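# Set up folding table and park cart in taped zones

## Task

Get the folding table standing upright on its legs next to the wall so that no part of it crosses or sits over the blue tape boundary. Move the utility cart into the yellow-taped bay so that each of its four wheels is fully inside the tape, not touching it. At the end the coffee table must still be standing upright, and the robot must not have toppled or be left leaning. Nothing may count as placed if it only stays there because the robot is holding it.

## Robot and tools

Robot: a Hello Robot Stretch 4 in simulation, about 1.6 m tall. It has an omni-wheel base (rim within 0.23 m of the base origin), a lift that moves up and down a mast, one arm that telescopes forward, a three-joint wrist and a two-finger gripper. There is a single arm, so joint targets are given once, by name. Cameras on the robot: head_camera, head_left_camera, head_right_camera and wrist_camera. Loose objects may occasionally get a brief push from outside.

Frames: the base frame sits on the floor under the base centre, x forward, y left, z up. hand_pose is reported in it (a point between the open fingertips; the printed value may be off). With all wrist joints at zero the hand axes line up with the base frame. The odometry frame is where the base frame was when the scene began.

execute_actions(actions, cameras): actions is a list holding one action or none; an empty list only returns state and images. An action contains base, joints, or both, plus optional pace and contact_limits; alternatively it contains only end_of_arm. Motions in one action begin together and may finish at different times. No action runs longer than 15 s.
- base: exactly one command, each a relative offset from where the base last measured itself, never a pose. translate_m: straight drive in metres, forward positive, -2 to 2. strafe_m: sideways slide in metres, left positive, -2 to 2. rotate_rad: turn in place in radians, counter-clockwise (left) positive, -3.2 to 3.2.
- joints: a dictionary of absolute targets by name. lift_m 0 to 1.2 m; arm_m 0 to 0.55 m extension; wrist_yaw_rad -1.134 to 4.276 (0 points forward, positive turns left, 3.14 is folded back, beyond 3.4 the arm may interfere); wrist_pitch_rad -1.117 to 4.259 (0 level, 1.57 pointing down); wrist_roll_rad -1.117 to 4.259 (0 keeps fingers level, positive rotates clockwise seen from behind); gripper_m -0.038 to 0.141, the fingertip gap in metres, negative means fingers pressing together. Done tolerances: lift and arm 0.004, yaw and roll 0.02, pitch 0.05, gripper 0.004. A joint target past its range is clipped and the result notes it; any other bad value or unknown key rejects the whole call with no motion.
- pace: "slow", "default", "fast" or "max". Base speed 0.1/0.3/0.4/0.6 m/s and turning 1/2/3/4 rad/s respectively; with the lift above 0.2 these are reduced, to 0.3 m/s and 1 rad/s at full height. Wrist speed does not change with pace.
- contact_limits: only arm_m, from 0 (gentlest) to 0.75 (firmest), default 0.5; how hard the arm may push before stopping.
- end_of_arm: "enable_torque" re-powers wrist or gripper motors that cut out; they then hold in place.
- cameras: list of names, or "all"; omitted or null gives all, [] gives none; unknown name rejects the call.
Leaving a joint or the base out of an action does not cancel its previous target; it may still be pushing, unreported. If a result reports a stop, later motion, wait and finished_scene calls in that same reply are skipped.

wait(seconds): 0 to 10; commands nothing, returns state and images.
zoom_image(camera, region): region [x0, y0, x1, y1] in pixels of that camera's latest full image, top-left origin, at most 504 by 504.
finished_scene(scene): pass the current scene number; irreversible; it reports success and may present the next task. Call it only once the goal holds by itself. Replying without any tool call ends everything.

Result lines: base_status and joint_status give how each motion ended. done (for the base, wheels turned the full amount even if slipping); off_target (stopped short, may keep pushing); contact_stop_at_<key> (hit something; that part goes slack, a lift may sink under load, a base may drift); limit_stop_at_<name> (built-in limit). limit_stop_at_tilt means over 6 degrees of lean: lift, arm and wheels go slack and ignore commands until the lean drops. limit_stop_at_own_body means self-collision avoidance; moving away still works, and it is likely when pitch is under -0.2 with roll under -0.4 or over 4. torque_fault means a wrist motor maxed out (e.g. gripper pressed into something, or over about 2 kg held level) and went limp; send enable_torque. on_its_own lists uncommanded things; its "held at" is the held target, not the actual position. lidar_m: 12 distances in metres, 30-degree sectors, first straight ahead, counting counter-clockwise (4th left, 7th behind, 10th right); "-" is nothing seen or closer than 0.25 m; it sees roughly 0.15 m up to robot height, so table tops show, thin legs and glass may not. wrist_depth_mm: 7 by 7 grid of median depths, 100 to 2000 mm, row by row from top left; includes the robot's body. base_odometry is wheel-based, heading -3.142 to 3.142, left positive; if turned_by_wheels and turned_by_imu differ by over about 0.1 rad, suspect a collision or slip. base_tilt in degrees, forward and right positive, with a fixed offset up to 1.5. motor_effort in percent, bracket is the peak; for wheel_0, wheel_1, wheel_2 positive means turning right.

Gripping: close to a gap smaller than the object; tighter pulls it toward the wrist. Gripper reading and done do not confirm a hold; a firm squeeze shows as an effort change. If fingertips jam on a surface, raise the lift. To unfold at the start, send lift_m 0.4 with wrist_yaw_rad 0.

Cautions: avoid turning or driving with over 1 kg held and arm_m above 0.2, especially at fast paces; steady pushes or pulls, a high gripper or a high contact limit can tip the robot. A changed base_tilt may mean a wheel is up on something. Avoid drops, slams, hard collisions and very hard pushes, and never knock over the coffee table. The world keeps running while you think, with the robot holding its last command.

Each tool is called after ">>>" in YAML: its name, and indented under it one key for each argument.

## Session

>>> execute_actions:
  actions: []

Scene clock: 0.00 s.
base_odometry: x=+0.000 y=+0.000 heading=+0.000 (m, m, rad; odometry frame)
turned_by_wheels: +0.000 (rad since the last result)
turned_by_imu: +0.000 (rad since the last result)
base_tilt: forward=-0.4 right=+0.0 (deg)
lidar_m: 0.89 1.05 1.60 1.54 1.56 1.11 1.08 1.11 1.01 0.95 1.00 1.52
base_status: not commanded
joint_positions: lift_m=+0.141 arm_m=+0.000 wrist_yaw_rad=+3.180 wrist_pitch_rad=-0.007 wrist_roll_rad=+0.010 gripper_m=+0.057
joint_status: not commanded
motor_effort: lift_m=+18 arm_m=+0 wrist_yaw_rad=-1 wrist_pitch_rad=-7 wrist_roll_rad=+1 gripper_m=+0 wheel_0=+0 wheel_1=+0 wheel_2=+0 (%)
hand_pose: x=-0.1207 y=+0.0763 z=+0.3218 quat_wxyz=(-0.019, +0.004, +0.005, +1.000) (m; base frame)
wrist_depth_mm: - - 137 1182 1118 1138 1098 / - - 137 1160 1160 1118 1098 / - 110 138 1160 1160 1138 1118 / 145 142 191 1205 1160 1138 1118 / 213 1255 1255 1205 1182 1138 1118 / 214 1078 199 1008 200 1118 1098 / 216 715 759 - 768 732 788
pictures: head_camera, head_left_camera, head_right_camera, wrist_camera
Images, in order (width x height): head_camera 420x560, head_left_camera 420x672, head_right_camera 420x672, wrist_camera 616x392.

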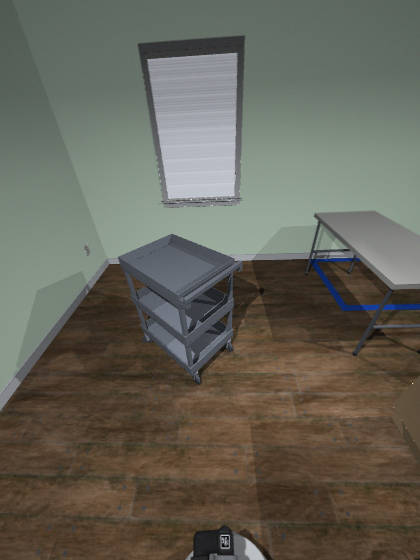

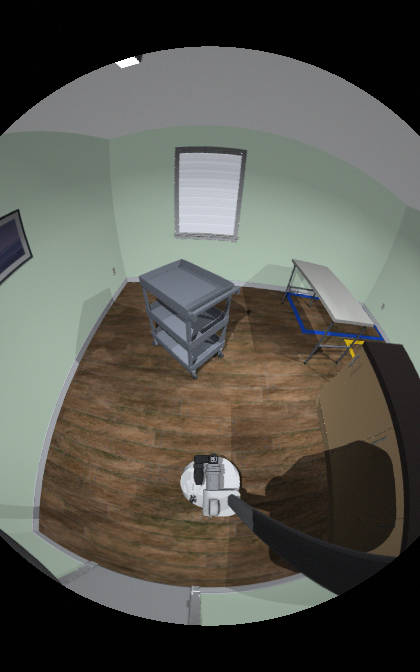

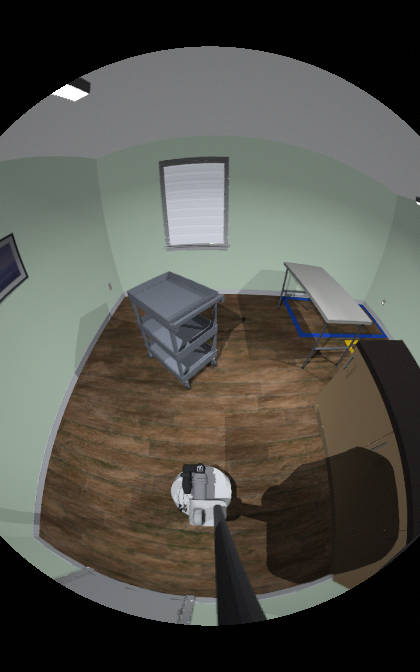

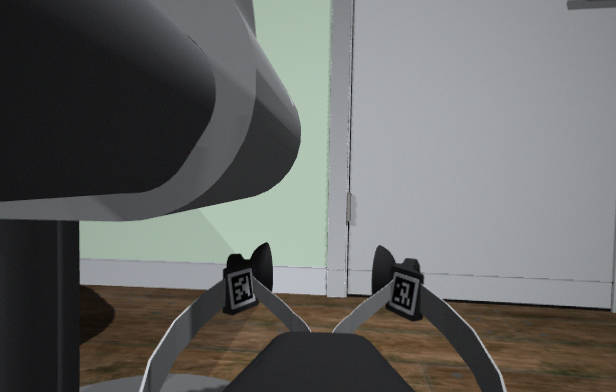

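>>> execute_actions:
  actions:
    - {"base":{"strafe_m":-0.5}}
  cameras: []

>>> execute_actions:
  actions:
    - {"base":{"translate_m":0.9}}
  cameras: []

>>> execute_actions:
  actions:
    - {"base":{"rotate_rad":-1.0}}
  cameras: ["head_camera","head_left_camera"]

Scene clock: 7.10 s.
base_odometry: x=+0.000 y=-0.500 heading=+0.000 (m, m, rad; odometry frame)
turned_by_wheels: +0.000 (rad since the last result)
turned_by_imu: -0.004 (rad since the last result)
base_tilt: forward=-0.4 right=+0.0 (deg)
lidar_m: 2.15 1.09 2.12 2.02 1.55 1.14 1.09 0.66 0.48 0.45 0.46 0.69
base_status: done
joint_positions: lift_m=+0.141 arm_m=+0.000 wrist_yaw_rad=+3.180 wrist_pitch_rad=-0.007 wrist_roll_rad=+0.010 gripper_m=+0.057
joint_status: not commanded
motor_effort: lift_m=+18(18) arm_m=+0(0) wrist_yaw_rad=-2(1) wrist_pitch_rad=-6(7) wrist_roll_rad=+0(0) gripper_m=-2(1) wheel_0=+3(12) wheel_1=-3(13) wheel_2=+0(2) (%)
hand_pose: x=-0.1207 y=+0.0763 z=+0.3218 quat_wxyz=(-0.019, +0.004, +0.005, +1.000) (m; base frame)
wrist_depth_mm: - - 137 1205 1138 1138 1098 / - - 137 1205 1182 1160 1098 / - 110 138 1205 1160 1160 1118 / 145 142 191 1205 1182 1160 1118 / 213 1078 1255 1229 1205 1182 1138 / 215 1008 198 1025 200 1118 1118 / 216 715 759 - 778 741 798
pictures: none
No camera images: the call's "cameras" was empty. Leave "cameras" out to get every camera's image.

Scene clock: 11.60 s.
base_odometry: x=+0.900 y=-0.500 heading=+0.000 (m, m, rad; odometry frame)
turned_by_wheels: +0.000 (rad since the last result)
turned_by_imu: -0.001 (rad since the last result)
base_tilt: forward=-0.3 right=+0.0 (deg)
lidar_m: 1.73 1.81 0.44 0.52 2.15 2.05 1.88 0.69 0.53 0.76 0.55 0.76
base_status: done
joint_positions: lift_m=+0.141 arm_m=+0.000 wrist_yaw_rad=+3.180 wrist_pitch_rad=-0.007 wrist_roll_rad=+0.010 gripper_m=+0.057
joint_status: not commanded
motor_effort: lift_m=+18(18) arm_m=-1(1) wrist_yaw_rad=-2(1) wrist_pitch_rad=-7(8) wrist_roll_rad=-1(1) gripper_m=-2(3) wheel_0=+3(9) wheel_1=+5(7) wheel_2=-3(17) (%)
hand_pose: x=-0.1207 y=+0.0763 z=+0.3218 quat_wxyz=(-0.019, +0.004, +0.005, +1.000) (m; base frame)
wrist_depth_mm: - - 137 - - 1983 1921 / - - 137 - - 1983 1921 / - 110 138 - - 1983 1983 / 146 142 191 - - - 1921 / 213 1098 1661 1921 1921 1983 1983 / 215 1060 198 1008 200 1118 1160 / 216 707 759 - 778 732 788
pictures: none
No camera images: the call's "cameras" was empty. Leave "cameras" out to get every camera's image.

Scene clock: 13.30 s.
base_odometry: x=+0.900 y=-0.500 heading=-0.999 (m, m, rad; odometry frame)
turned_by_wheels: -0.999 (rad since the last result)
turned_by_imu: -1.017 (rad since the last result)
base_tilt: forward=-0.6 right=+0.0 (deg)
lidar_m: 0.56 0.76 1.72 0.52 0.45 0.54 2.19 2.04 1.55 0.66 0.51 0.71
base_status: done
joint_positions: lift_m=+0.141 arm_m=+0.000 wrist_yaw_rad=+3.180 wrist_pitch_rad=-0.007 wrist_roll_rad=+0.010 gripper_m=+0.057
joint_status: not commanded
motor_effort: lift_m=+18(18) arm_m=-1(0) wrist_yaw_rad=-1(2) wrist_pitch_rad=-7(7) wrist_roll_rad=-1(0) gripper_m=-2(3) wheel_0=+4(5) wheel_1=+4(11) wheel_2=+5(14) (%)
hand_pose: x=-0.1207 y=+0.0763 z=+0.3218 quat_wxyz=(-0.019, +0.004, +0.005, +1.000) (m; base frame)
wrist_depth_mm: - - 137 - - 1921 1661 / - - 137 - - 1921 574 / - 110 138 - - 1921 627 / 145 142 191 - - 1921 1661 / 213 1808 1808 1863 1983 1863 1661 / 215 1060 199 1025 200 1042 597 / 216 715 759 - 778 634 621
pictures: head_camera, head_left_camera
Images, in order (width x height): head_camera 420x560, head_left_camera 420x672.

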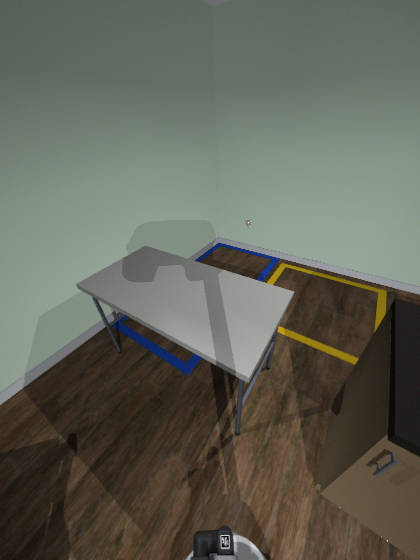

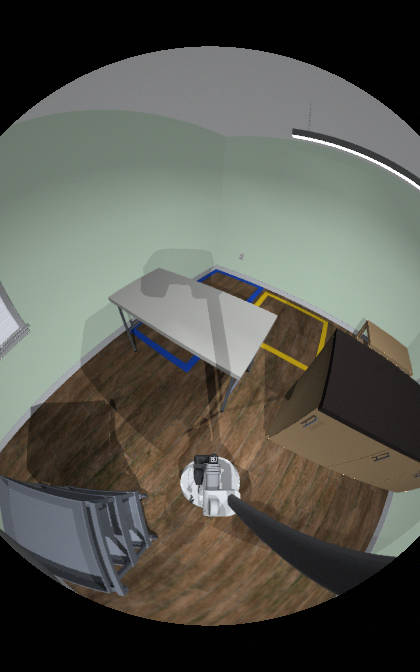

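>>> execute_actions:
  actions:
    - {"base":{"rotate_rad":-0.57}}
  cameras: []

>>> execute_actions:
  actions:
    - {"base":{"strafe_m":0.32}}
  cameras: []

>>> execute_actions:
  actions:
    - {"base":{"translate_m":1.0},"pace":"slow"}
  cameras: ["head_camera","head_left_camera"]

Scene clock: 23.10 s.
base_odometry: x=+0.900 y=-0.500 heading=-1.568 (m, m, rad; odometry frame)
turned_by_wheels: -0.569 (rad since the last result)
turned_by_imu: -0.581 (rad since the last result)
base_tilt: forward=-0.3 right=+0.1 (deg)
lidar_m: 0.80 0.55 0.74 1.74 1.83 0.44 0.54 2.11 2.02 1.82 0.70 0.52
base_status: done
joint_positions: lift_m=+0.141 arm_m=+0.000 wrist_yaw_rad=+3.180 wrist_pitch_rad=-0.007 wrist_roll_rad=+0.010 gripper_m=+0.057
joint_status: not commanded
motor_effort: lift_m=+18(18) arm_m=-1(0) wrist_yaw_rad=-1(2) wrist_pitch_rad=-6(6) wrist_roll_rad=+1(0) gripper_m=-3(1) wheel_0=+2(12) wheel_1=+4(9) wheel_2=+3(14) (%)
hand_pose: x=-0.1207 y=+0.0763 z=+0.3218 quat_wxyz=(-0.019, +0.004, +0.005, +1.000) (m; base frame)
wrist_depth_mm: - - 137 - 1060 976 917 / - - 137 - 707 539 488 / - 110 138 750 699 683 585 / 145 142 190 - - - - / 213 1863 1863 1430 1025 1078 946 / 214 1060 198 788 200 539 585 / 216 715 759 - 759 517 715
pictures: none
No camera images: the call's "cameras" was empty. Leave "cameras" out to get every camera's image.

Scene clock: 25.50 s.
base_odometry: x=+1.220 y=-0.499 heading=-1.568 (m, m, rad; odometry frame)
turned_by_wheels: +0.000 (rad since the last result)
turned_by_imu: +0.000 (rad since the last result)
base_tilt: forward=-0.5 right=+0.2 (deg)
lidar_m: 0.51 0.53 0.74 1.42 1.46 0.50 0.35 0.46 2.37 1.82 0.71 0.74
base_status: done
joint_positions: lift_m=+0.141 arm_m=+0.000 wrist_yaw_rad=+3.180 wrist_pitch_rad=-0.007 wrist_roll_rad=+0.010 gripper_m=+0.057
joint_status: not commanded
motor_effort: lift_m=+18(18) arm_m=+0(0) wrist_yaw_rad=-2(2) wrist_pitch_rad=-6(6) wrist_roll_rad=+0(1) gripper_m=-3(0) wheel_0=-2(8) wheel_1=+2(14) wheel_2=+0(5) (%)
hand_pose: x=-0.1207 y=+0.0763 z=+0.3218 quat_wxyz=(-0.019, +0.004, +0.005, +1.000) (m; base frame)
wrist_depth_mm: - - 137 917 976 - 1983 / - - 137 508 715 - 1983 / - 110 138 508 707 - - / 146 142 190 1205 - - - / 213 1863 878 991 1060 1499 - / 215 1060 198 530 200 960 1138 / 217 715 759 - 768 732 798
pictures: none
No camera images: the call's "cameras" was empty. Leave "cameras" out to get every camera's image.

action 0: "base": translate_m = 1.0 would last too long for one action: at the pace "slow" translate_m can be at most 0.766 in either direction: name a faster pace, or command the rest in another action

>>> execute_actions:
  actions:
    - {"base":{"translate_m":0.75},"pace":"slow"}
  cameras: ["head_camera","head_left_camera"]

Scene clock: 36.50 s.
base_odometry: x=+1.222 y=-1.248 heading=-1.568 (m, m, rad; odometry frame)
turned_by_wheels: +0.000 (rad since the last result)
turned_by_imu: -0.004 (rad since the last result)
base_tilt: forward=-0.4 right=+0.0 (deg)
lidar_m: 0.25 0.25 0.25 0.25 1.47 1.64 1.09 2.92 0.51 0.49 0.25 0.25
base_status: done
joint_positions: lift_m=+0.141 arm_m=+0.000 wrist_yaw_rad=+3.180 wrist_pitch_rad=-0.007 wrist_roll_rad=+0.010 gripper_m=+0.057
joint_status: not commanded
motor_effort: lift_m=+18(18) arm_m=+0(1) wrist_yaw_rad=-2(2) wrist_pitch_rad=-7(7) wrist_roll_rad=+1(1) gripper_m=-2(0) wheel_0=+8(4) wheel_1=+5(6) wheel_2=-9(14) (%)
hand_pose: x=-0.1207 y=+0.0763 z=+0.3218 quat_wxyz=(-0.019, +0.004, +0.005, +1.000) (m; base frame)
wrist_depth_mm: - - 137 - - - - / - - 137 1430 1618 - - / - 110 138 1255 1661 - - / 146 142 190 1983 - - - / 213 1808 1618 1366 1618 1983 - / 215 1078 198 991 200 1118 1118 / 216 715 759 - 778 732 798
pictures: head_camera, head_left_camera
Images, in order (width x height): head_camera 420x560, head_left_camera 420x672.

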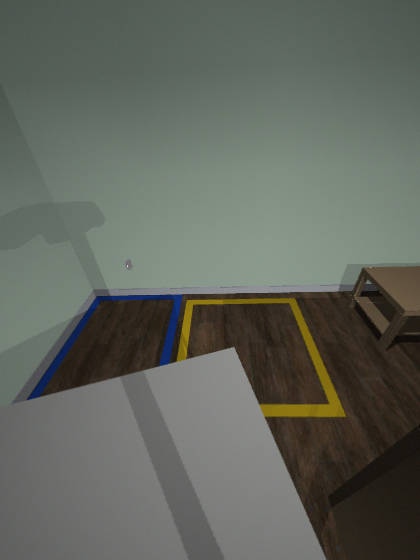

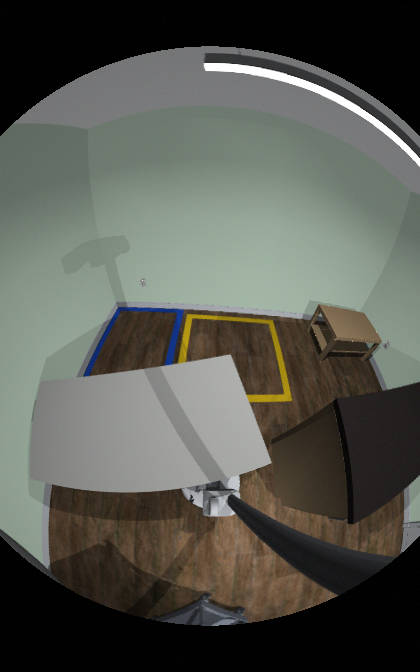

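>>> execute_actions:
  actions:
    - {"base":{"translate_m":0.75},"pace":"slow"}
  cameras: ["head_camera","head_left_camera"]

Scene clock: 47.50 s.
base_odometry: x=+1.224 y=-1.998 heading=-1.567 (m, m, rad; odometry frame)
turned_by_wheels: +0.001 (rad since the last result)
turned_by_imu: -0.003 (rad since the last result)
base_tilt: forward=-0.5 right=+0.0 (deg)
lidar_m: 0.25 0.25 0.25 0.25 0.25 0.25 1.90 0.74 0.65 1.62 0.25 0.25
base_status: done
joint_positions: lift_m=+0.141 arm_m=+0.000 wrist_yaw_rad=+3.180 wrist_pitch_rad=-0.007 wrist_roll_rad=+0.010 gripper_m=+0.057
joint_status: not commanded
motor_effort: lift_m=+18(18) arm_m=+0(0) wrist_yaw_rad=-2(2) wrist_pitch_rad=-6(7) wrist_roll_rad=+0(1) gripper_m=-2(1) wheel_0=+8(11) wheel_1=+9(12) wheel_2=-10(27) (%)
hand_pose: x=-0.1207 y=+0.0763 z=+0.3218 quat_wxyz=(-0.019, +0.004, +0.005, +1.000) (m; base frame)
wrist_depth_mm: - - 137 - - - - / - - 137 - - - - / - 110 138 1983 - - - / 145 142 190 - - - - / 213 1098 1863 1863 1921 1983 - / 214 991 198 991 200 1138 1138 / 216 707 759 - 778 732 788
pictures: head_camera, head_left_camera
Images, in order (width x height): head_camera 420x560, head_left_camera 420x672.

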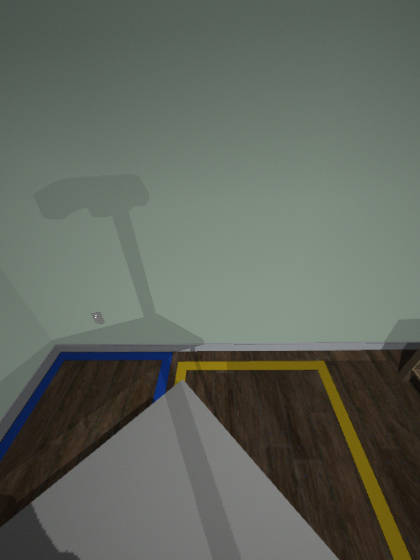

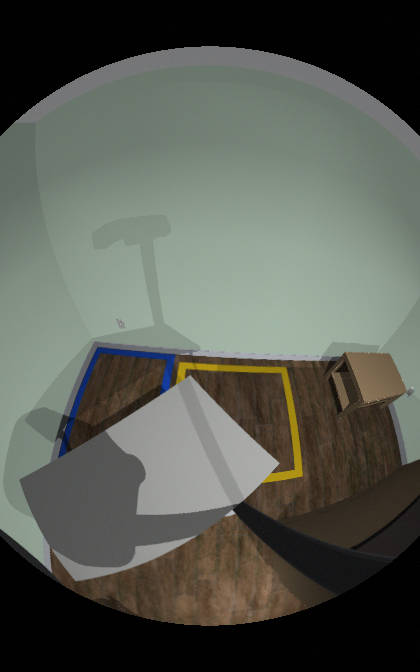

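Rotated ~45°. Now push left (+x).

>>> execute_actions:
  actions:
    - {"base":{"translate_m":0.3},"pace":"slow"}
  cameras: []

>>> execute_actions:
  actions:
    - {"base":{"strafe_m":0.5},"pace":"slow"}
  cameras: ["head_camera","head_left_camera"]

Scene clock: 54.23 s.
base_odometry: x=+1.226 y=-2.297 heading=-1.566 (m, m, rad; odometry frame)
turned_by_wheels: +0.001 (rad since the last result)
turned_by_imu: -0.001 (rad since the last result)
base_tilt: forward=-0.3 right=+0.1 (deg)
lidar_m: 0.25 0.25 0.25 0.25 0.25 0.25 0.25 0.87 1.01 1.28 0.25 0.25
base_status: done
joint_positions: lift_m=+0.141 arm_m=+0.000 wrist_yaw_rad=+3.180 wrist_pitch_rad=-0.007 wrist_roll_rad=+0.010 gripper_m=+0.057
joint_status: not commanded
motor_effort: lift_m=+18(18) arm_m=+0(0) wrist_yaw_rad=-1(2) wrist_pitch_rad=-7(8) wrist_roll_rad=+0(0) gripper_m=+0(1) wheel_0=+9(13) wheel_1=+8(10) wheel_2=-10(12) (%)
hand_pose: x=-0.1207 y=+0.0763 z=+0.3218 quat_wxyz=(-0.019, +0.004, +0.005, +1.000) (m; base frame)
wrist_depth_mm: - - 137 - - - 798 / - - 137 - - - - / - 110 138 - - - - / 145 142 191 - - - - / 213 1118 1863 1921 1921 1983 1863 / 215 991 198 1008 199 1025 1138 / 216 715 759 - 768 732 798
pictures: none
No camera images: the call's "cameras" was empty. Leave "cameras" out to get every camera's image.

Scene clock: 60.37 s.
base_odometry: x=+1.725 y=-2.295 heading=-1.566 (m, m, rad; odometry frame)
turned_by_wheels: +0.000 (rad since the last result)
turned_by_imu: +0.001 (rad since the last result)
base_tilt: forward=-0.4 right=+0.1 (deg)
lidar_m: 0.25 0.25 0.25 0.25 0.25 0.25 0.25 1.43 1.24 1.79 0.25 0.25
base_status: done
joint_positions: lift_m=+0.141 arm_m=+0.000 wrist_yaw_rad=+3.180 wrist_pitch_rad=-0.007 wrist_roll_rad=+0.010 gripper_m=+0.057
joint_status: not commanded
motor_effort: lift_m=+18(18) arm_m=-1(0) wrist_yaw_rad=-1(1) wrist_pitch_rad=-7(8) wrist_roll_rad=+1(0) gripper_m=-1(1) wheel_0=-7(11) wheel_1=+10(15) wheel_2=+0(11) (%)
hand_pose: x=-0.1207 y=+0.0763 z=+0.3218 quat_wxyz=(-0.019, +0.004, +0.005, +1.000) (m; base frame)
wrist_depth_mm: - - 137 - - 1983 1464 / - - 137 - - 1983 1430 / - 110 138 - - - 1397 / 146 142 191 - - 1808 1336 / 214 1863 1863 1921 1921 1708 1397 / 215 1078 198 1008 200 1098 1138 / 216 707 750 - 778 723 788
pictures: head_camera, head_left_camera
Images, in order (width x height): head_camera 420x560, head_left_camera 420x672.

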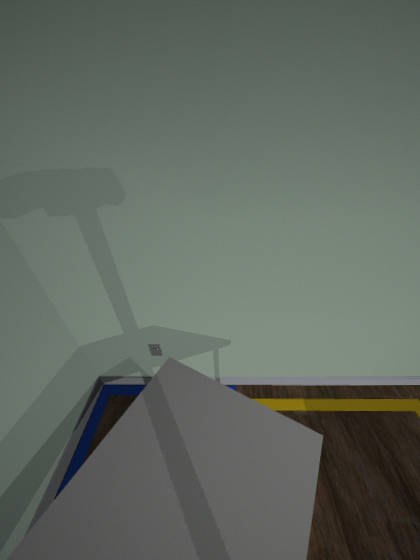

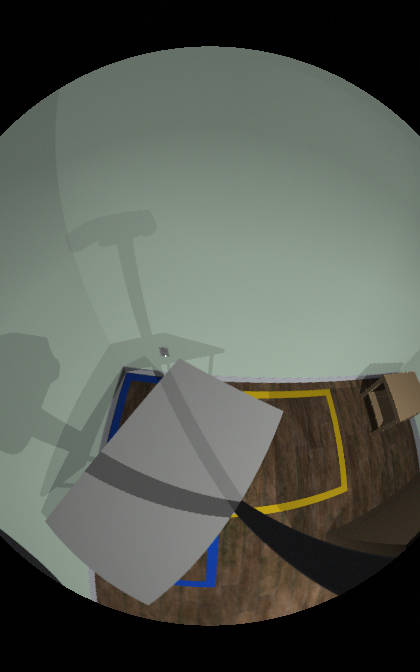

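>>> execute_actions:
  actions:
    - {"base":{"strafe_m":-0.45}}
  cameras: []

>>> execute_actions:
  actions:
    - {"base":{"translate_m":0.4}}
  cameras: ["head_left_camera"]

>>> execute_actions:
  actions:
    - {"base":{"strafe_m":0.55},"pace":"slow"}
  cameras: ["head_left_camera"]

Scene clock: 68.30 s.
base_odometry: x=+1.275 y=-2.297 heading=-1.566 (m, m, rad; odometry frame)
turned_by_wheels: +0.000 (rad since the last result)
turned_by_imu: -0.003 (rad since the last result)
base_tilt: forward=-0.4 right=+0.0 (deg)
lidar_m: 0.91 0.30 0.27 0.29 0.40 1.96 2.20 0.91 1.02 1.33 1.29 0.94
base_status: done
joint_positions: lift_m=+0.141 arm_m=+0.000 wrist_yaw_rad=+3.180 wrist_pitch_rad=-0.007 wrist_roll_rad=+0.010 gripper_m=+0.057
joint_status: not commanded
motor_effort: lift_m=+18(18) arm_m=+0(1) wrist_yaw_rad=-1(1) wrist_pitch_rad=-7(7) wrist_roll_rad=-1(0) gripper_m=-1(3) wheel_0=+3(14) wheel_1=-3(10) wheel_2=+0(2) (%)
hand_pose: x=-0.1207 y=+0.0763 z=+0.3218 quat_wxyz=(-0.019, +0.004, +0.005, +1.000) (m; base frame)
wrist_depth_mm: - - 137 - - - - / - - 137 - - - - / - 110 138 - - - - / 145 142 190 - - - - / 213 1182 1808 1863 1983 1983 1921 / 214 1060 199 1008 200 1118 1138 / 216 715 759 - 778 741 798
pictures: none
No camera images: the call's "cameras" was empty. Leave "cameras" out to get every camera's image.

Scene clock: 71.13 s.
base_odometry: x=+1.277 y=-2.697 heading=-1.566 (m, m, rad; odometry frame)
turned_by_wheels: +0.000 (rad since the last result)
turned_by_imu: +0.000 (rad since the last result)
base_tilt: forward=-0.4 right=+0.0 (deg)
lidar_m: 0.50 0.55 0.41 0.25 0.25 0.44 2.84 1.25 1.59 1.31 0.74 0.54
base_status: done
joint_positions: lift_m=+0.141 arm_m=+0.000 wrist_yaw_rad=+3.180 wrist_pitch_rad=-0.007 wrist_roll_rad=+0.010 gripper_m=+0.057
joint_status: not commanded
motor_effort: lift_m=+18(18) arm_m=+0(1) wrist_yaw_rad=-2(2) wrist_pitch_rad=-7(5) wrist_roll_rad=+0(0) gripper_m=-2(2) wheel_0=+4(10) wheel_1=+4(11) wheel_2=-3(16) (%)
hand_pose: x=-0.1207 y=+0.0763 z=+0.3218 quat_wxyz=(-0.019, +0.004, +0.005, +1.000) (m; base frame)
wrist_depth_mm: - - 137 - - - 960 / - - 137 - - - - / - 110 138 - - - - / 146 142 191 - - - - / 213 1308 1618 1863 1921 1983 1808 / 215 1078 198 1008 200 1118 1138 / 216 715 759 - 778 732 788
pictures: head_left_camera
Images, in order (width x height): head_left_camera 420x672.

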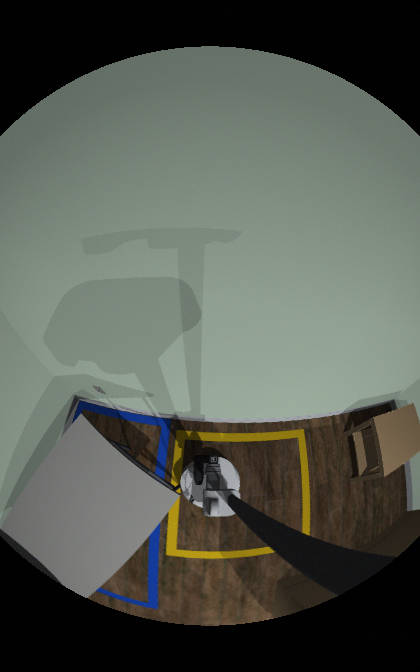

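Scene clock: 77.77 s.
base_odometry: x=+1.827 y=-2.694 heading=-1.566 (m, m, rad; odometry frame)
turned_by_wheels: +0.000 (rad since the last result)
turned_by_imu: -0.001 (rad since the last result)
base_tilt: forward=-0.4 right=+0.1 (deg)
lidar_m: 0.51 0.56 0.26 0.25 0.25 0.25 0.83 1.57 1.58 1.87 0.73 0.55
base_status: done
joint_positions: lift_m=+0.141 arm_m=+0.000 wrist_yaw_rad=+3.180 wrist_pitch_rad=-0.007 wrist_roll_rad=+0.010 gripper_m=+0.057
joint_status: not commanded
motor_effort: lift_m=+18(18) arm_m=-1(0) wrist_yaw_rad=-2(2) wrist_pitch_rad=-7(8) wrist_roll_rad=+0(0) gripper_m=-2(1) wheel_0=-9(15) wheel_1=+7(11) wheel_2=+0(2) (%)
hand_pose: x=-0.1207 y=+0.0763 z=+0.3218 quat_wxyz=(-0.019, +0.004, +0.005, +1.000) (m; base frame)
wrist_depth_mm: - - 137 - 946 809 820 / - - 137 - - 1708 1118 / - 110 138 - - - 1229 / 146 142 191 - - 1808 1205 / 213 1808 1863 1921 1708 1708 1205 / 215 1060 199 1008 200 1118 1078 / 216 715 759 - 778 723 798
pictures: head_left_camera
Images, in order (width x height): head_left_camera 420x672.

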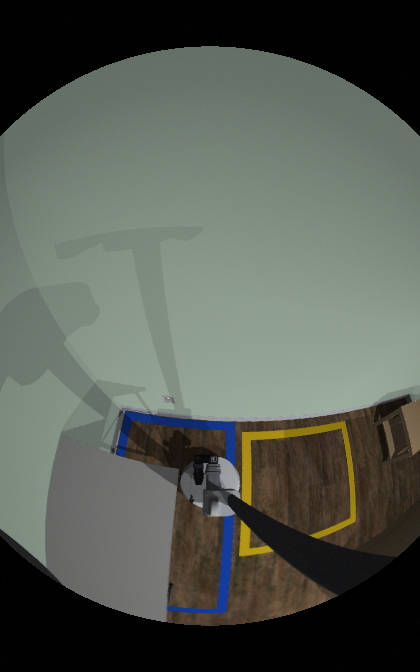

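>>> execute_actions:
  actions:
    - {"base":{"strafe_m":-0.7}}
  cameras: []

>>> execute_actions:
  actions:
    - {"base":{"translate_m":-0.6}}
  cameras: []

>>> execute_actions:
  actions:
    - {"base":{"rotate_rad":1.57}}
  cameras: ["head_camera","head_left_camera"]

Scene clock: 86.17 s.
base_odometry: x=+1.127 y=-2.698 heading=-1.566 (m, m, rad; odometry frame)
turned_by_wheels: +0.000 (rad since the last result)
turned_by_imu: -0.004 (rad since the last result)
base_tilt: forward=-0.3 right=+0.0 (deg)
lidar_m: 0.50 0.53 0.75 0.84 0.89 1.30 1.62 1.18 1.61 1.17 0.75 0.53
base_status: done
joint_positions: lift_m=+0.141 arm_m=+0.000 wrist_yaw_rad=+3.180 wrist_pitch_rad=-0.007 wrist_roll_rad=+0.010 gripper_m=+0.057
joint_status: not commanded
motor_effort: lift_m=+18(18) arm_m=+0(1) wrist_yaw_rad=-2(2) wrist_pitch_rad=-7(8) wrist_roll_rad=+1(1) gripper_m=-2(3) wheel_0=+2(15) wheel_1=-2(11) wheel_2=+0(3) (%)
hand_pose: x=-0.1207 y=+0.0763 z=+0.3218 quat_wxyz=(-0.019, +0.004, +0.005, +1.000) (m; base frame)
wrist_depth_mm: - - 137 - - - - / - - 137 - - - - / - 110 138 - - - - / 145 142 191 - - - - / 213 1281 1430 1921 1921 1983 - / 215 1078 198 1008 200 1118 1160 / 216 715 759 - 778 732 788
pictures: none
No camera images: the call's "cameras" was empty. Leave "cameras" out to get every camera's image.

Scene clock: 89.67 s.
base_odometry: x=+1.124 y=-2.098 heading=-1.566 (m, m, rad; odometry frame)
turned_by_wheels: +0.000 (rad since the last result)
turned_by_imu: -0.002 (rad since the last result)
base_tilt: forward=-0.6 right=+0.0 (deg)
lidar_m: 1.11 1.18 0.91 0.87 0.96 2.20 2.00 0.64 0.71 1.25 1.22 1.14
base_status: done
joint_positions: lift_m=+0.141 arm_m=+0.000 wrist_yaw_rad=+3.180 wrist_pitch_rad=-0.007 wrist_roll_rad=+0.010 gripper_m=+0.057
joint_status: not commanded
motor_effort: lift_m=+18(18) arm_m=-1(0) wrist_yaw_rad=-1(1) wrist_pitch_rad=-8(6) wrist_roll_rad=-1(1) gripper_m=-3(2) wheel_0=-3(9) wheel_1=-3(11) wheel_2=+3(12) (%)
hand_pose: x=-0.1207 y=+0.0763 z=+0.3218 quat_wxyz=(-0.019, +0.004, +0.005, +1.000) (m; base frame)
wrist_depth_mm: - - 137 - - - - / - - 137 - - - - / - 110 138 - - - - / 145 142 190 - - - - / 213 917 1863 1921 1921 1983 - / 215 904 198 1008 200 1118 1138 / 216 715 759 - 778 732 788
pictures: none
No camera images: the call's "cameras" was empty. Leave "cameras" out to get every camera's image.

Scene clock: 91.73 s.
base_odometry: x=+1.124 y=-2.098 heading=+0.003 (m, m, rad; odometry frame)
turned_by_wheels: +1.569 (rad since the last result)
turned_by_imu: +1.596 (rad since the last result)
base_tilt: forward=-0.5 right=-0.1 (deg)
lidar_m: 0.87 0.94 2.19 1.96 0.65 0.75 1.35 1.21 1.15 1.10 1.16 0.91
base_status: done
joint_positions: lift_m=+0.141 arm_m=+0.000 wrist_yaw_rad=+3.180 wrist_pitch_rad=-0.007 wrist_roll_rad=+0.010 gripper_m=+0.057
joint_status: not commanded
motor_effort: lift_m=+18(18) arm_m=-1(1) wrist_yaw_rad=-2(2) wrist_pitch_rad=-6(8) wrist_roll_rad=+1(0) gripper_m=-2(1) wheel_0=-4(12) wheel_1=-4(10) wheel_2=-4(13) (%)
hand_pose: x=-0.1207 y=+0.0763 z=+0.3218 quat_wxyz=(-0.019, +0.004, +0.005, +1.000) (m; base frame)
wrist_depth_mm: - - 137 - - 1205 723 / - - 137 - - 1182 723 / - 110 138 - - 1160 715 / 145 142 190 - - 1160 715 / 213 1576 1430 1921 1808 1138 707 / 215 1078 199 1008 200 976 707 / 216 715 759 - 768 732 707
pictures: head_camera, head_left_camera
Images, in order (width x height): head_camera 420x560, head_left_camera 420x672.

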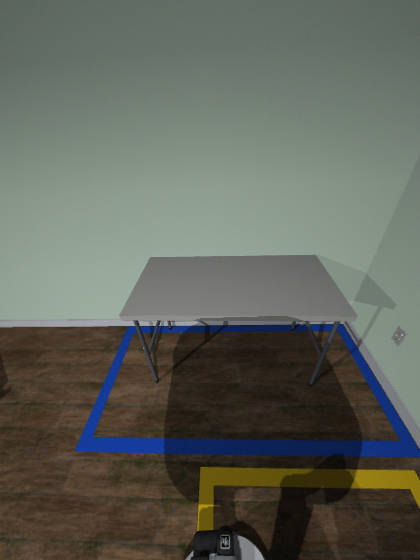

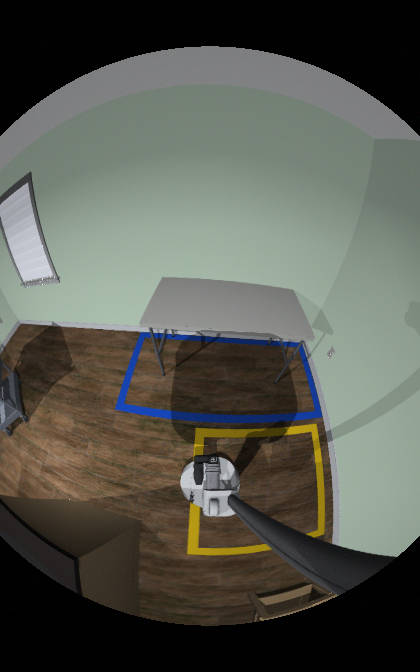

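>>> execute_actions:
  actions:
    - {"base":{"strafe_m":-0.12},"joints":{"lift_m":0.55,"wrist_yaw_rad":0,"wrist_roll_rad":1.57,"gripper_m":0.13}}
  cameras: ["head_camera","wrist_camera"]

Scene clock: 97.43 s.
base_odometry: x=+1.125 y=-2.218 heading=+0.003 (m, m, rad; odometry frame)
turned_by_wheels: +0.000 (rad since the last result)
turned_by_imu: -0.002 (rad since the last result)
base_tilt: forward=-0.4 right=+0.1 (deg)
lidar_m: 0.86 0.93 2.19 2.08 0.77 0.90 1.17 1.21 1.01 0.98 1.04 0.91
base_status: done
joint_positions: lift_m=+0.550 arm_m=+0.000 wrist_yaw_rad=+0.001 wrist_pitch_rad=-0.007 wrist_roll_rad=+1.570 gripper_m=+0.130
joint_status: all done
motor_effort: lift_m=+20(20) arm_m=+0(1) wrist_yaw_rad=-4(7) wrist_pitch_rad=-7(6) wrist_roll_rad=+2(5) gripper_m=-2(2) wheel_0=+1(10) wheel_1=-2(11) wheel_2=+0(3) (%)
hand_pose: x=+0.4594 y=-0.0873 z=+0.7301 quat_wxyz=(+0.707, +0.707, -0.002, +0.003) (m; base frame)
wrist_depth_mm: 1255 1255 1255 1229 1205 1205 1118 / 1281 1281 1281 1229 1255 1255 1118 / 1281 1281 1281 1255 1255 1229 1118 / 1336 1308 1308 1281 1281 1255 1098 / 1308 1308 1308 1281 1281 1255 1098 / 1336 1308 1308 1308 1308 1255 1098 / 1366 1366 1336 - 1308 1281 1078
pictures: head_camera, wrist_camera
Images, in order (width x height): head_camera 420x560, wrist_camera 616x392.

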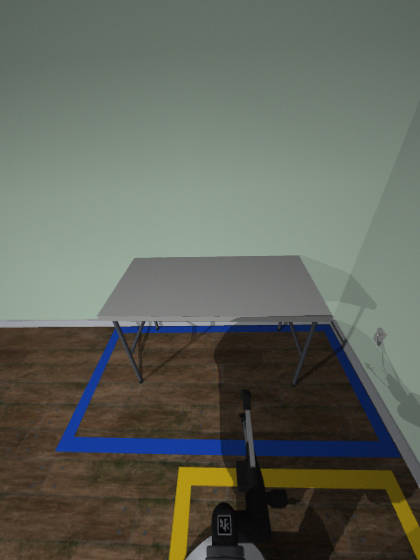

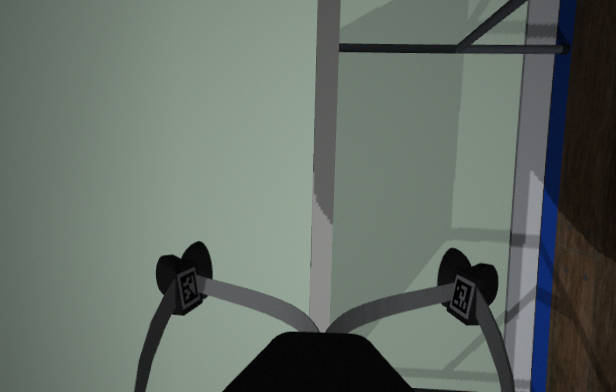

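Height is right. Shift left to centre, approach, grip, pull.

>>> execute_actions:
  actions:
    - {"base":{"strafe_m":0.07}}
  cameras: []

>>> execute_actions:
  actions:
    - {"base":{"translate_m":0.45}}
  cameras: ["wrist_camera"]

>>> execute_actions:
  actions:
    - {"joints":{"gripper_m":-0.02}}
  cameras: []

>>> execute_actions:
  actions:
    - {"base":{"translate_m":-0.17},"pace":"slow"}
  cameras: ["head_camera","wrist_camera"]

Scene clock: 104.40 s.
base_odometry: x=+1.124 y=-2.148 heading=+0.003 (m, m, rad; odometry frame)
turned_by_wheels: +0.000 (rad since the last result)
turned_by_imu: -0.001 (rad since the last result)
base_tilt: forward=-0.5 right=+0.1 (deg)
lidar_m: 0.88 0.94 2.17 2.02 0.68 0.79 1.20 1.21 1.10 1.05 1.12 0.91
base_status: done
joint_positions: lift_m=+0.550 arm_m=+0.000 wrist_yaw_rad=+0.000 wrist_pitch_rad=-0.007 wrist_roll_rad=+1.570 gripper_m=+0.130
joint_status: not commanded
motor_effort: lift_m=+20(20) arm_m=-1(0) wrist_yaw_rad=-3(4) wrist_pitch_rad=-6(8) wrist_roll_rad=+1(1) gripper_m=+0(1) wheel_0=-3(7) wheel_1=+2(10) wheel_2=+0(0) (%)
hand_pose: x=+0.4594 y=-0.0873 z=+0.7301 quat_wxyz=(+0.707, +0.707, -0.002, +0.003) (m; base frame)
wrist_depth_mm: 1281 1255 1255 1229 1229 1229 1138 / 1255 1281 1229 1229 1255 1229 1098 / 1308 1308 1281 1281 1255 1255 1118 / 1308 1308 1308 1281 1255 1255 1098 / 1336 1308 1308 1308 1281 1281 1118 / 1366 1336 1336 1308 1281 1255 1078 / 1366 1336 1336 - 1308 1281 1098
pictures: none
No camera images: the call's "cameras" was empty. Leave "cameras" out to get every camera's image.

Scene clock: 107.40 s.
base_odometry: x=+1.574 y=-2.146 heading=+0.003 (m, m, rad; odometry frame)
turned_by_wheels: +0.000 (rad since the last result)
turned_by_imu: -0.001 (rad since the last result)
base_tilt: forward=-0.5 right=+0.1 (deg)
lidar_m: 0.43 0.46 0.64 2.02 1.22 1.04 1.64 1.50 1.11 1.06 0.59 0.45
base_status: done
joint_positions: lift_m=+0.550 arm_m=+0.000 wrist_yaw_rad=+0.000 wrist_pitch_rad=-0.007 wrist_roll_rad=+1.570 gripper_m=+0.130
joint_status: not commanded
motor_effort: lift_m=+19(20) arm_m=-1(1) wrist_yaw_rad=-3(3) wrist_pitch_rad=-7(7) wrist_roll_rad=+1(1) gripper_m=+1(0) wheel_0=+3(6) wheel_1=+5(6) wheel_2=-4(12) (%)
hand_pose: x=+0.4594 y=-0.0873 z=+0.7302 quat_wxyz=(+0.707, +0.707, -0.002, +0.003) (m; base frame)
wrist_depth_mm: 831 820 809 196 798 788 788 / 831 820 820 200 809 798 798 / 842 831 831 202 820 809 798 / 842 842 842 205 820 820 809 / 866 854 842 208 831 820 820 / 866 866 854 210 842 831 831 / 878 866 866 - 842 842 842
pictures: wrist_camera
Images, in order (width x height): wrist_camera 616x392.

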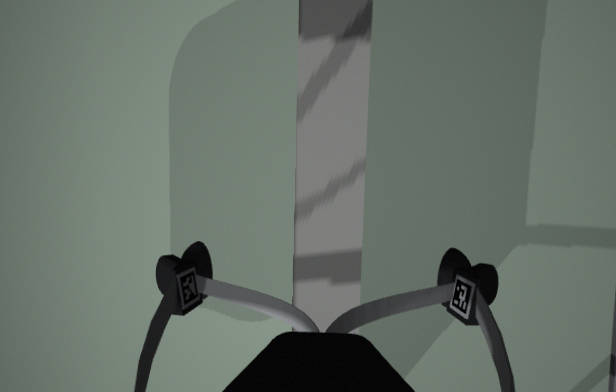

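Scene clock: 109.73 s.
base_odometry: x=+1.574 y=-2.146 heading=+0.003 (m, m, rad; odometry frame)
turned_by_wheels: +0.000 (rad since the last result)
turned_by_imu: -0.001 (rad since the last result)
base_tilt: forward=-0.2 right=+0.1 (deg)
lidar_m: 0.43 0.46 0.63 2.06 1.23 1.04 1.64 1.49 1.10 1.05 0.61 0.47
base_status: not commanded
joint_positions: lift_m=+0.550 arm_m=+0.000 wrist_yaw_rad=+0.005 wrist_pitch_rad=-0.005 wrist_roll_rad=+1.570 gripper_m=-0.019
joint_status: all done
on_its_own: wrist_yaw_rad is at rest, and its effort (-17) is outside its rest range (-13 to +13)
motor_effort: lift_m=+19(19) arm_m=+0(0) wrist_yaw_rad=-17(16) wrist_pitch_rad=-13(13) wrist_roll_rad=+0(1) gripper_m=-24(23) wheel_0=+2(3) wheel_1=+4(4) wheel_2=+0(4) (%)
hand_pose: x=+0.4598 y=-0.0860 z=+0.7296 quat_wxyz=(+0.707, +0.707, +0.000, +0.004) (m; base frame)
wrist_depth_mm: 820 809 809 195 788 788 788 / 831 820 809 197 798 788 788 / 842 831 831 200 809 809 798 / 854 842 842 204 820 820 809 / 866 854 842 206 831 820 820 / 866 866 187 210 187 820 831 / 878 866 866 - 854 842 831
pictures: none
No camera images: the call's "cameras" was empty. Leave "cameras" out to get every camera's image.

Scene clock: 112.73 s.
base_odometry: x=+1.405 y=-2.147 heading=+0.003 (m, m, rad; odometry frame)
turned_by_wheels: +0.000 (rad since the last result)
turned_by_imu: +0.000 (rad since the last result)
base_tilt: forward=-0.5 right=+0.1 (deg)
lidar_m: 0.43 0.44 0.68 2.02 0.98 0.91 1.47 1.51 1.10 1.06 0.59 0.45
base_status: done
joint_positions: lift_m=+0.550 arm_m=+0.000 wrist_yaw_rad=+0.007 wrist_pitch_rad=-0.005 wrist_roll_rad=+1.570 gripper_m=-0.019
joint_status: not commanded
on_its_own: wrist_yaw_rad is at rest, and its effort (-23) is outside its rest range (-13 to +13)
motor_effort: lift_m=+19(19) arm_m=-1(1) wrist_yaw_rad=-23(23) wrist_pitch_rad=-13(12) wrist_roll_rad=-1(1) gripper_m=-21(25) wheel_0=-6(10) wheel_1=-7(12) wheel_2=+12(18) (%)
hand_pose: x=+0.4600 y=-0.0853 z=+0.7296 quat_wxyz=(+0.707, +0.707, +0.001, +0.004) (m; base frame)
wrist_depth_mm: 991 976 960 192 946 946 946 / 991 991 976 196 976 960 946 / 1008 1008 991 200 976 960 960 / 1025 1025 991 203 991 991 976 / 1025 1025 1008 206 1008 991 991 / 1060 1025 188 209 187 1008 991 / 1060 1060 1042 - 1025 1025 991
pictures: head_camera, wrist_camera
Images, in order (width x height): head_camera 420x560, wrist_camera 616x392.

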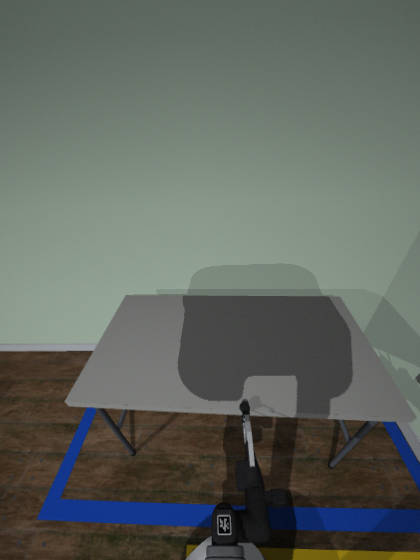

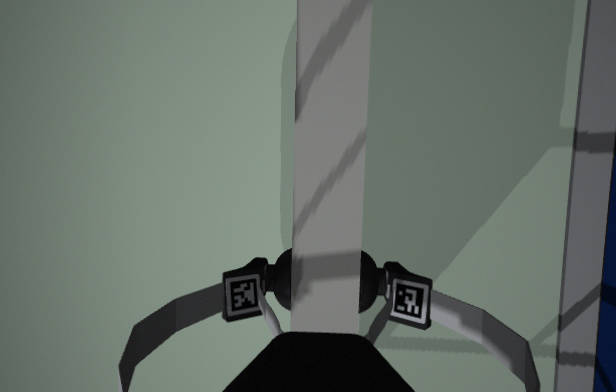

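>>> execute_actions:
  actions:
    - {"joints":{"gripper_m":0.13}}
  cameras: []

>>> execute_actions:
  actions:
    - {"base":{"translate_m":-0.15},"joints":{"wrist_roll_rad":0}}
  cameras: []

>>> execute_actions:
  actions:
    - {"base":{"rotate_rad":1.57}}
  cameras: []

>>> execute_actions:
  actions:
    - {"base":{"translate_m":1.0}}
  cameras: ["head_camera","head_left_camera"]

Scene clock: 120.60 s.
base_odometry: x=+1.404 y=-2.147 heading=+0.003 (m, m, rad; odometry frame)
turned_by_wheels: +0.000 (rad since the last result)
turned_by_imu: -0.002 (rad since the last result)
base_tilt: forward=-0.3 right=+0.2 (deg)
lidar_m: 0.43 0.45 0.68 2.01 1.01 0.89 1.48 1.51 1.11 1.06 0.59 0.45
base_status: not commanded
joint_positions: lift_m=+0.550 arm_m=+0.000 wrist_yaw_rad=+0.000 wrist_pitch_rad=-0.007 wrist_roll_rad=+1.570 gripper_m=+0.130
joint_status: all done
motor_effort: lift_m=+20(19) arm_m=-1(1) wrist_yaw_rad=-2(23) wrist_pitch_rad=-8(13) wrist_roll_rad=+1(1) gripper_m=-1(23) wheel_0=+0(6) wheel_1=-4(8) wheel_2=+1(12) (%)
hand_pose: x=+0.4594 y=-0.0874 z=+0.7300 quat_wxyz=(+0.707, +0.707, -0.002, +0.002) (m; base frame)
wrist_depth_mm: 991 976 976 195 946 960 946 / 991 991 976 198 960 960 960 / 1008 1008 1008 202 976 976 960 / 1025 1025 1025 204 991 991 976 / 1042 1025 1008 208 991 991 976 / 1060 1025 1025 210 1025 991 976 / 1060 1042 1042 - 1025 1025 991
pictures: none
No camera images: the call's "cameras" was empty. Leave "cameras" out to get every camera's image.

Scene clock: 122.43 s.
base_odometry: x=+1.255 y=-2.147 heading=+0.003 (m, m, rad; odometry frame)
turned_by_wheels: +0.000 (rad since the last result)
turned_by_imu: -0.001 (rad since the last result)
base_tilt: forward=-0.3 right=+0.0 (deg)
lidar_m: 0.56 0.63 2.01 2.03 0.79 0.80 1.35 1.34 1.11 1.06 0.80 0.59
base_status: done
joint_positions: lift_m=+0.550 arm_m=+0.000 wrist_yaw_rad=+0.000 wrist_pitch_rad=-0.007 wrist_roll_rad=+0.000 gripper_m=+0.130
joint_status: all done
motor_effort: lift_m=+19(19) arm_m=-1(1) wrist_yaw_rad=-2(2) wrist_pitch_rad=-8(8) wrist_roll_rad=-1(8) gripper_m=-1(0) wheel_0=-4(8) wheel_1=-5(8) wheel_2=+5(12) (%)
hand_pose: x=+0.4594 y=-0.0874 z=+0.7301 quat_wxyz=(+1.000, +0.000, -0.003, +0.000) (m; base frame)
wrist_depth_mm: 1182 1160 1160 1118 1118 1098 1078 / 1182 1160 1160 1118 1118 1098 1078 / 1205 1182 1160 1138 1118 1118 1078 / 585 640 699 778 878 1098 1078 / 1205 382 370 364 351 343 340 / 1229 1205 1182 1160 1138 216 1118 / 1229 1182 1182 - 1160 1138 1118
pictures: none
No camera images: the call's "cameras" was empty. Leave "cameras" out to get every camera's image.

Scene clock: 124.50 s.
base_odometry: x=+1.255 y=-2.147 heading=+1.572 (m, m, rad; odometry frame)
turned_by_wheels: +1.569 (rad since the last result)
turned_by_imu: +1.596 (rad since the last result)
base_tilt: forward=-0.6 right=+0.0 (deg)
lidar_m: 2.00 0.78 0.80 1.34 1.38 1.11 1.06 0.80 0.60 0.57 0.63 1.99
base_status: done
joint_positions: lift_m=+0.550 arm_m=+0.000 wrist_yaw_rad=+0.000 wrist_pitch_rad=-0.007 wrist_roll_rad=+0.000 gripper_m=+0.130
joint_status: not commanded
motor_effort: lift_m=+19(19) arm_m=-1(1) wrist_yaw_rad=-1(2) wrist_pitch_rad=-7(7) wrist_roll_rad=+1(1) gripper_m=+0(0) wheel_0=-5(12) wheel_1=-4(10) wheel_2=-3(10) (%)
hand_pose: x=+0.4594 y=-0.0874 z=+0.7301 quat_wxyz=(+1.000, +0.000, -0.003, +0.000) (m; base frame)
wrist_depth_mm: - - - - - - - / - - - - - - - / 842 - - - - - - / 854 - - - - - - / 854 - - - - - - / 854 - 1863 1921 1921 217 - / 866 1499 1537 - 1618 1576 1661
pictures: none
No camera images: the call's "cameras" was empty. Leave "cameras" out to get every camera's image.

Scene clock: 129.33 s.
base_odometry: x=+1.253 y=-1.147 heading=+1.572 (m, m, rad; odometry frame)
turned_by_wheels: +0.000 (rad since the last result)
turned_by_imu: -0.001 (rad since the last result)
base_tilt: forward=-0.4 right=+0.1 (deg)
lidar_m: 0.98 1.34 0.57 0.52 0.54 1.87 2.07 0.89 0.77 1.39 1.45 1.50
base_status: done
joint_positions: lift_m=+0.550 arm_m=+0.000 wrist_yaw_rad=+0.000 wrist_pitch_rad=-0.007 wrist_roll_rad=+0.000 gripper_m=+0.130
joint_status: not commanded
motor_effort: lift_m=+19(19) arm_m=-1(1) wrist_yaw_rad=-1(2) wrist_pitch_rad=-7(8) wrist_roll_rad=+0(0) gripper_m=+0(1) wheel_0=+4(7) wheel_1=+5(8) wheel_2=-2(13) (%)
hand_pose: x=+0.4594 y=-0.0874 z=+0.7301 quat_wxyz=(+1.000, +0.000, -0.003, +0.000) (m; base frame)
wrist_depth_mm: - - - - - - - / - - - - - - - / - - - - - - - / - - - - - - - / - - 1255 1366 1366 - - / - - 1138 854 1255 217 - / 1537 1464 1255 - 1366 1537 1661
pictures: head_camera, head_left_camera
Images, in order (width x height): head_camera 420x560, head_left_camera 420x672.

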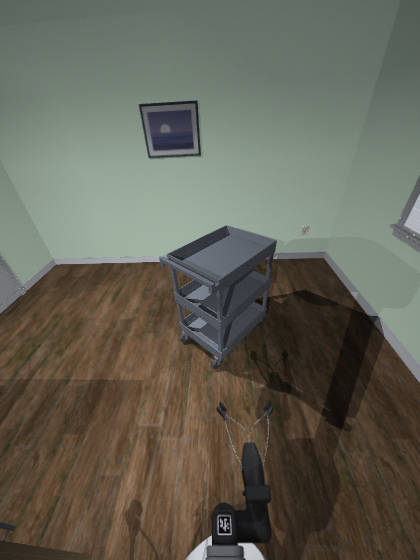

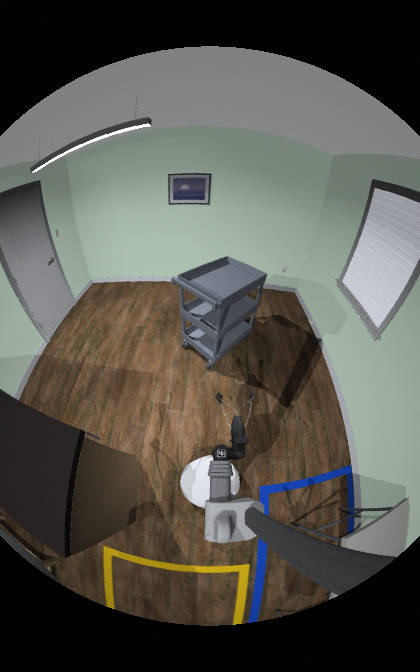

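>>> execute_actions:
  actions:
    - {"base":{"translate_m":0.3},"joints":{"lift_m":0.4}}
  cameras: ["wrist_camera"]

Scene clock: 135.73 s.
base_odometry: x=+1.253 y=-0.848 heading=+1.573 (m, m, rad; odometry frame)
turned_by_wheels: +0.000 (rad since the last result)
turned_by_imu: -0.002 (rad since the last result)
base_tilt: forward=-0.5 right=+0.1 (deg)
lidar_m: 0.69 0.92 2.44 0.59 0.55 0.78 2.36 0.96 1.06 1.38 1.46 1.07
base_status: done
joint_positions: lift_m=+0.400 arm_m=+0.000 wrist_yaw_rad=+0.000 wrist_pitch_rad=-0.007 wrist_roll_rad=+0.000 gripper_m=+0.130
joint_status: all done
motor_effort: lift_m=+15(17) arm_m=-1(1) wrist_yaw_rad=-1(2) wrist_pitch_rad=-7(8) wrist_roll_rad=+0(0) gripper_m=+1(2) wheel_0=+2(7) wheel_1=+3(10) wheel_2=-3(11) (%)
hand_pose: x=+0.4594 y=-0.0874 z=+0.5804 quat_wxyz=(+1.000, +0.000, -0.003, +0.000) (m; base frame)
wrist_depth_mm: - - 525 539 - - - / - 798 647 564 723 - - / - - - 1078 - - - / - - - 1255 - - - / - - 580 569 741 - - / 1756 1537 1025 554 1576 216 1863 / 1229 1118 931 - 991 1229 1336
pictures: wrist_camera
Images, in order (width x height): wrist_camera 616x392.

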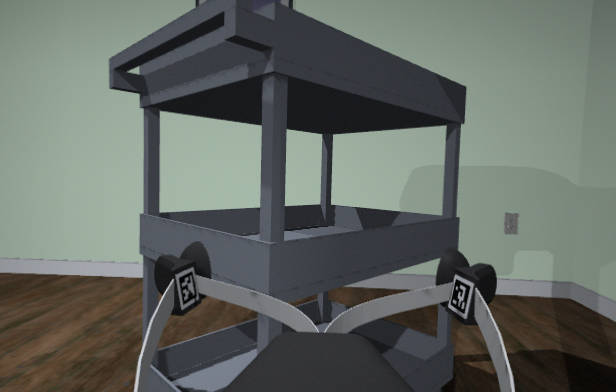

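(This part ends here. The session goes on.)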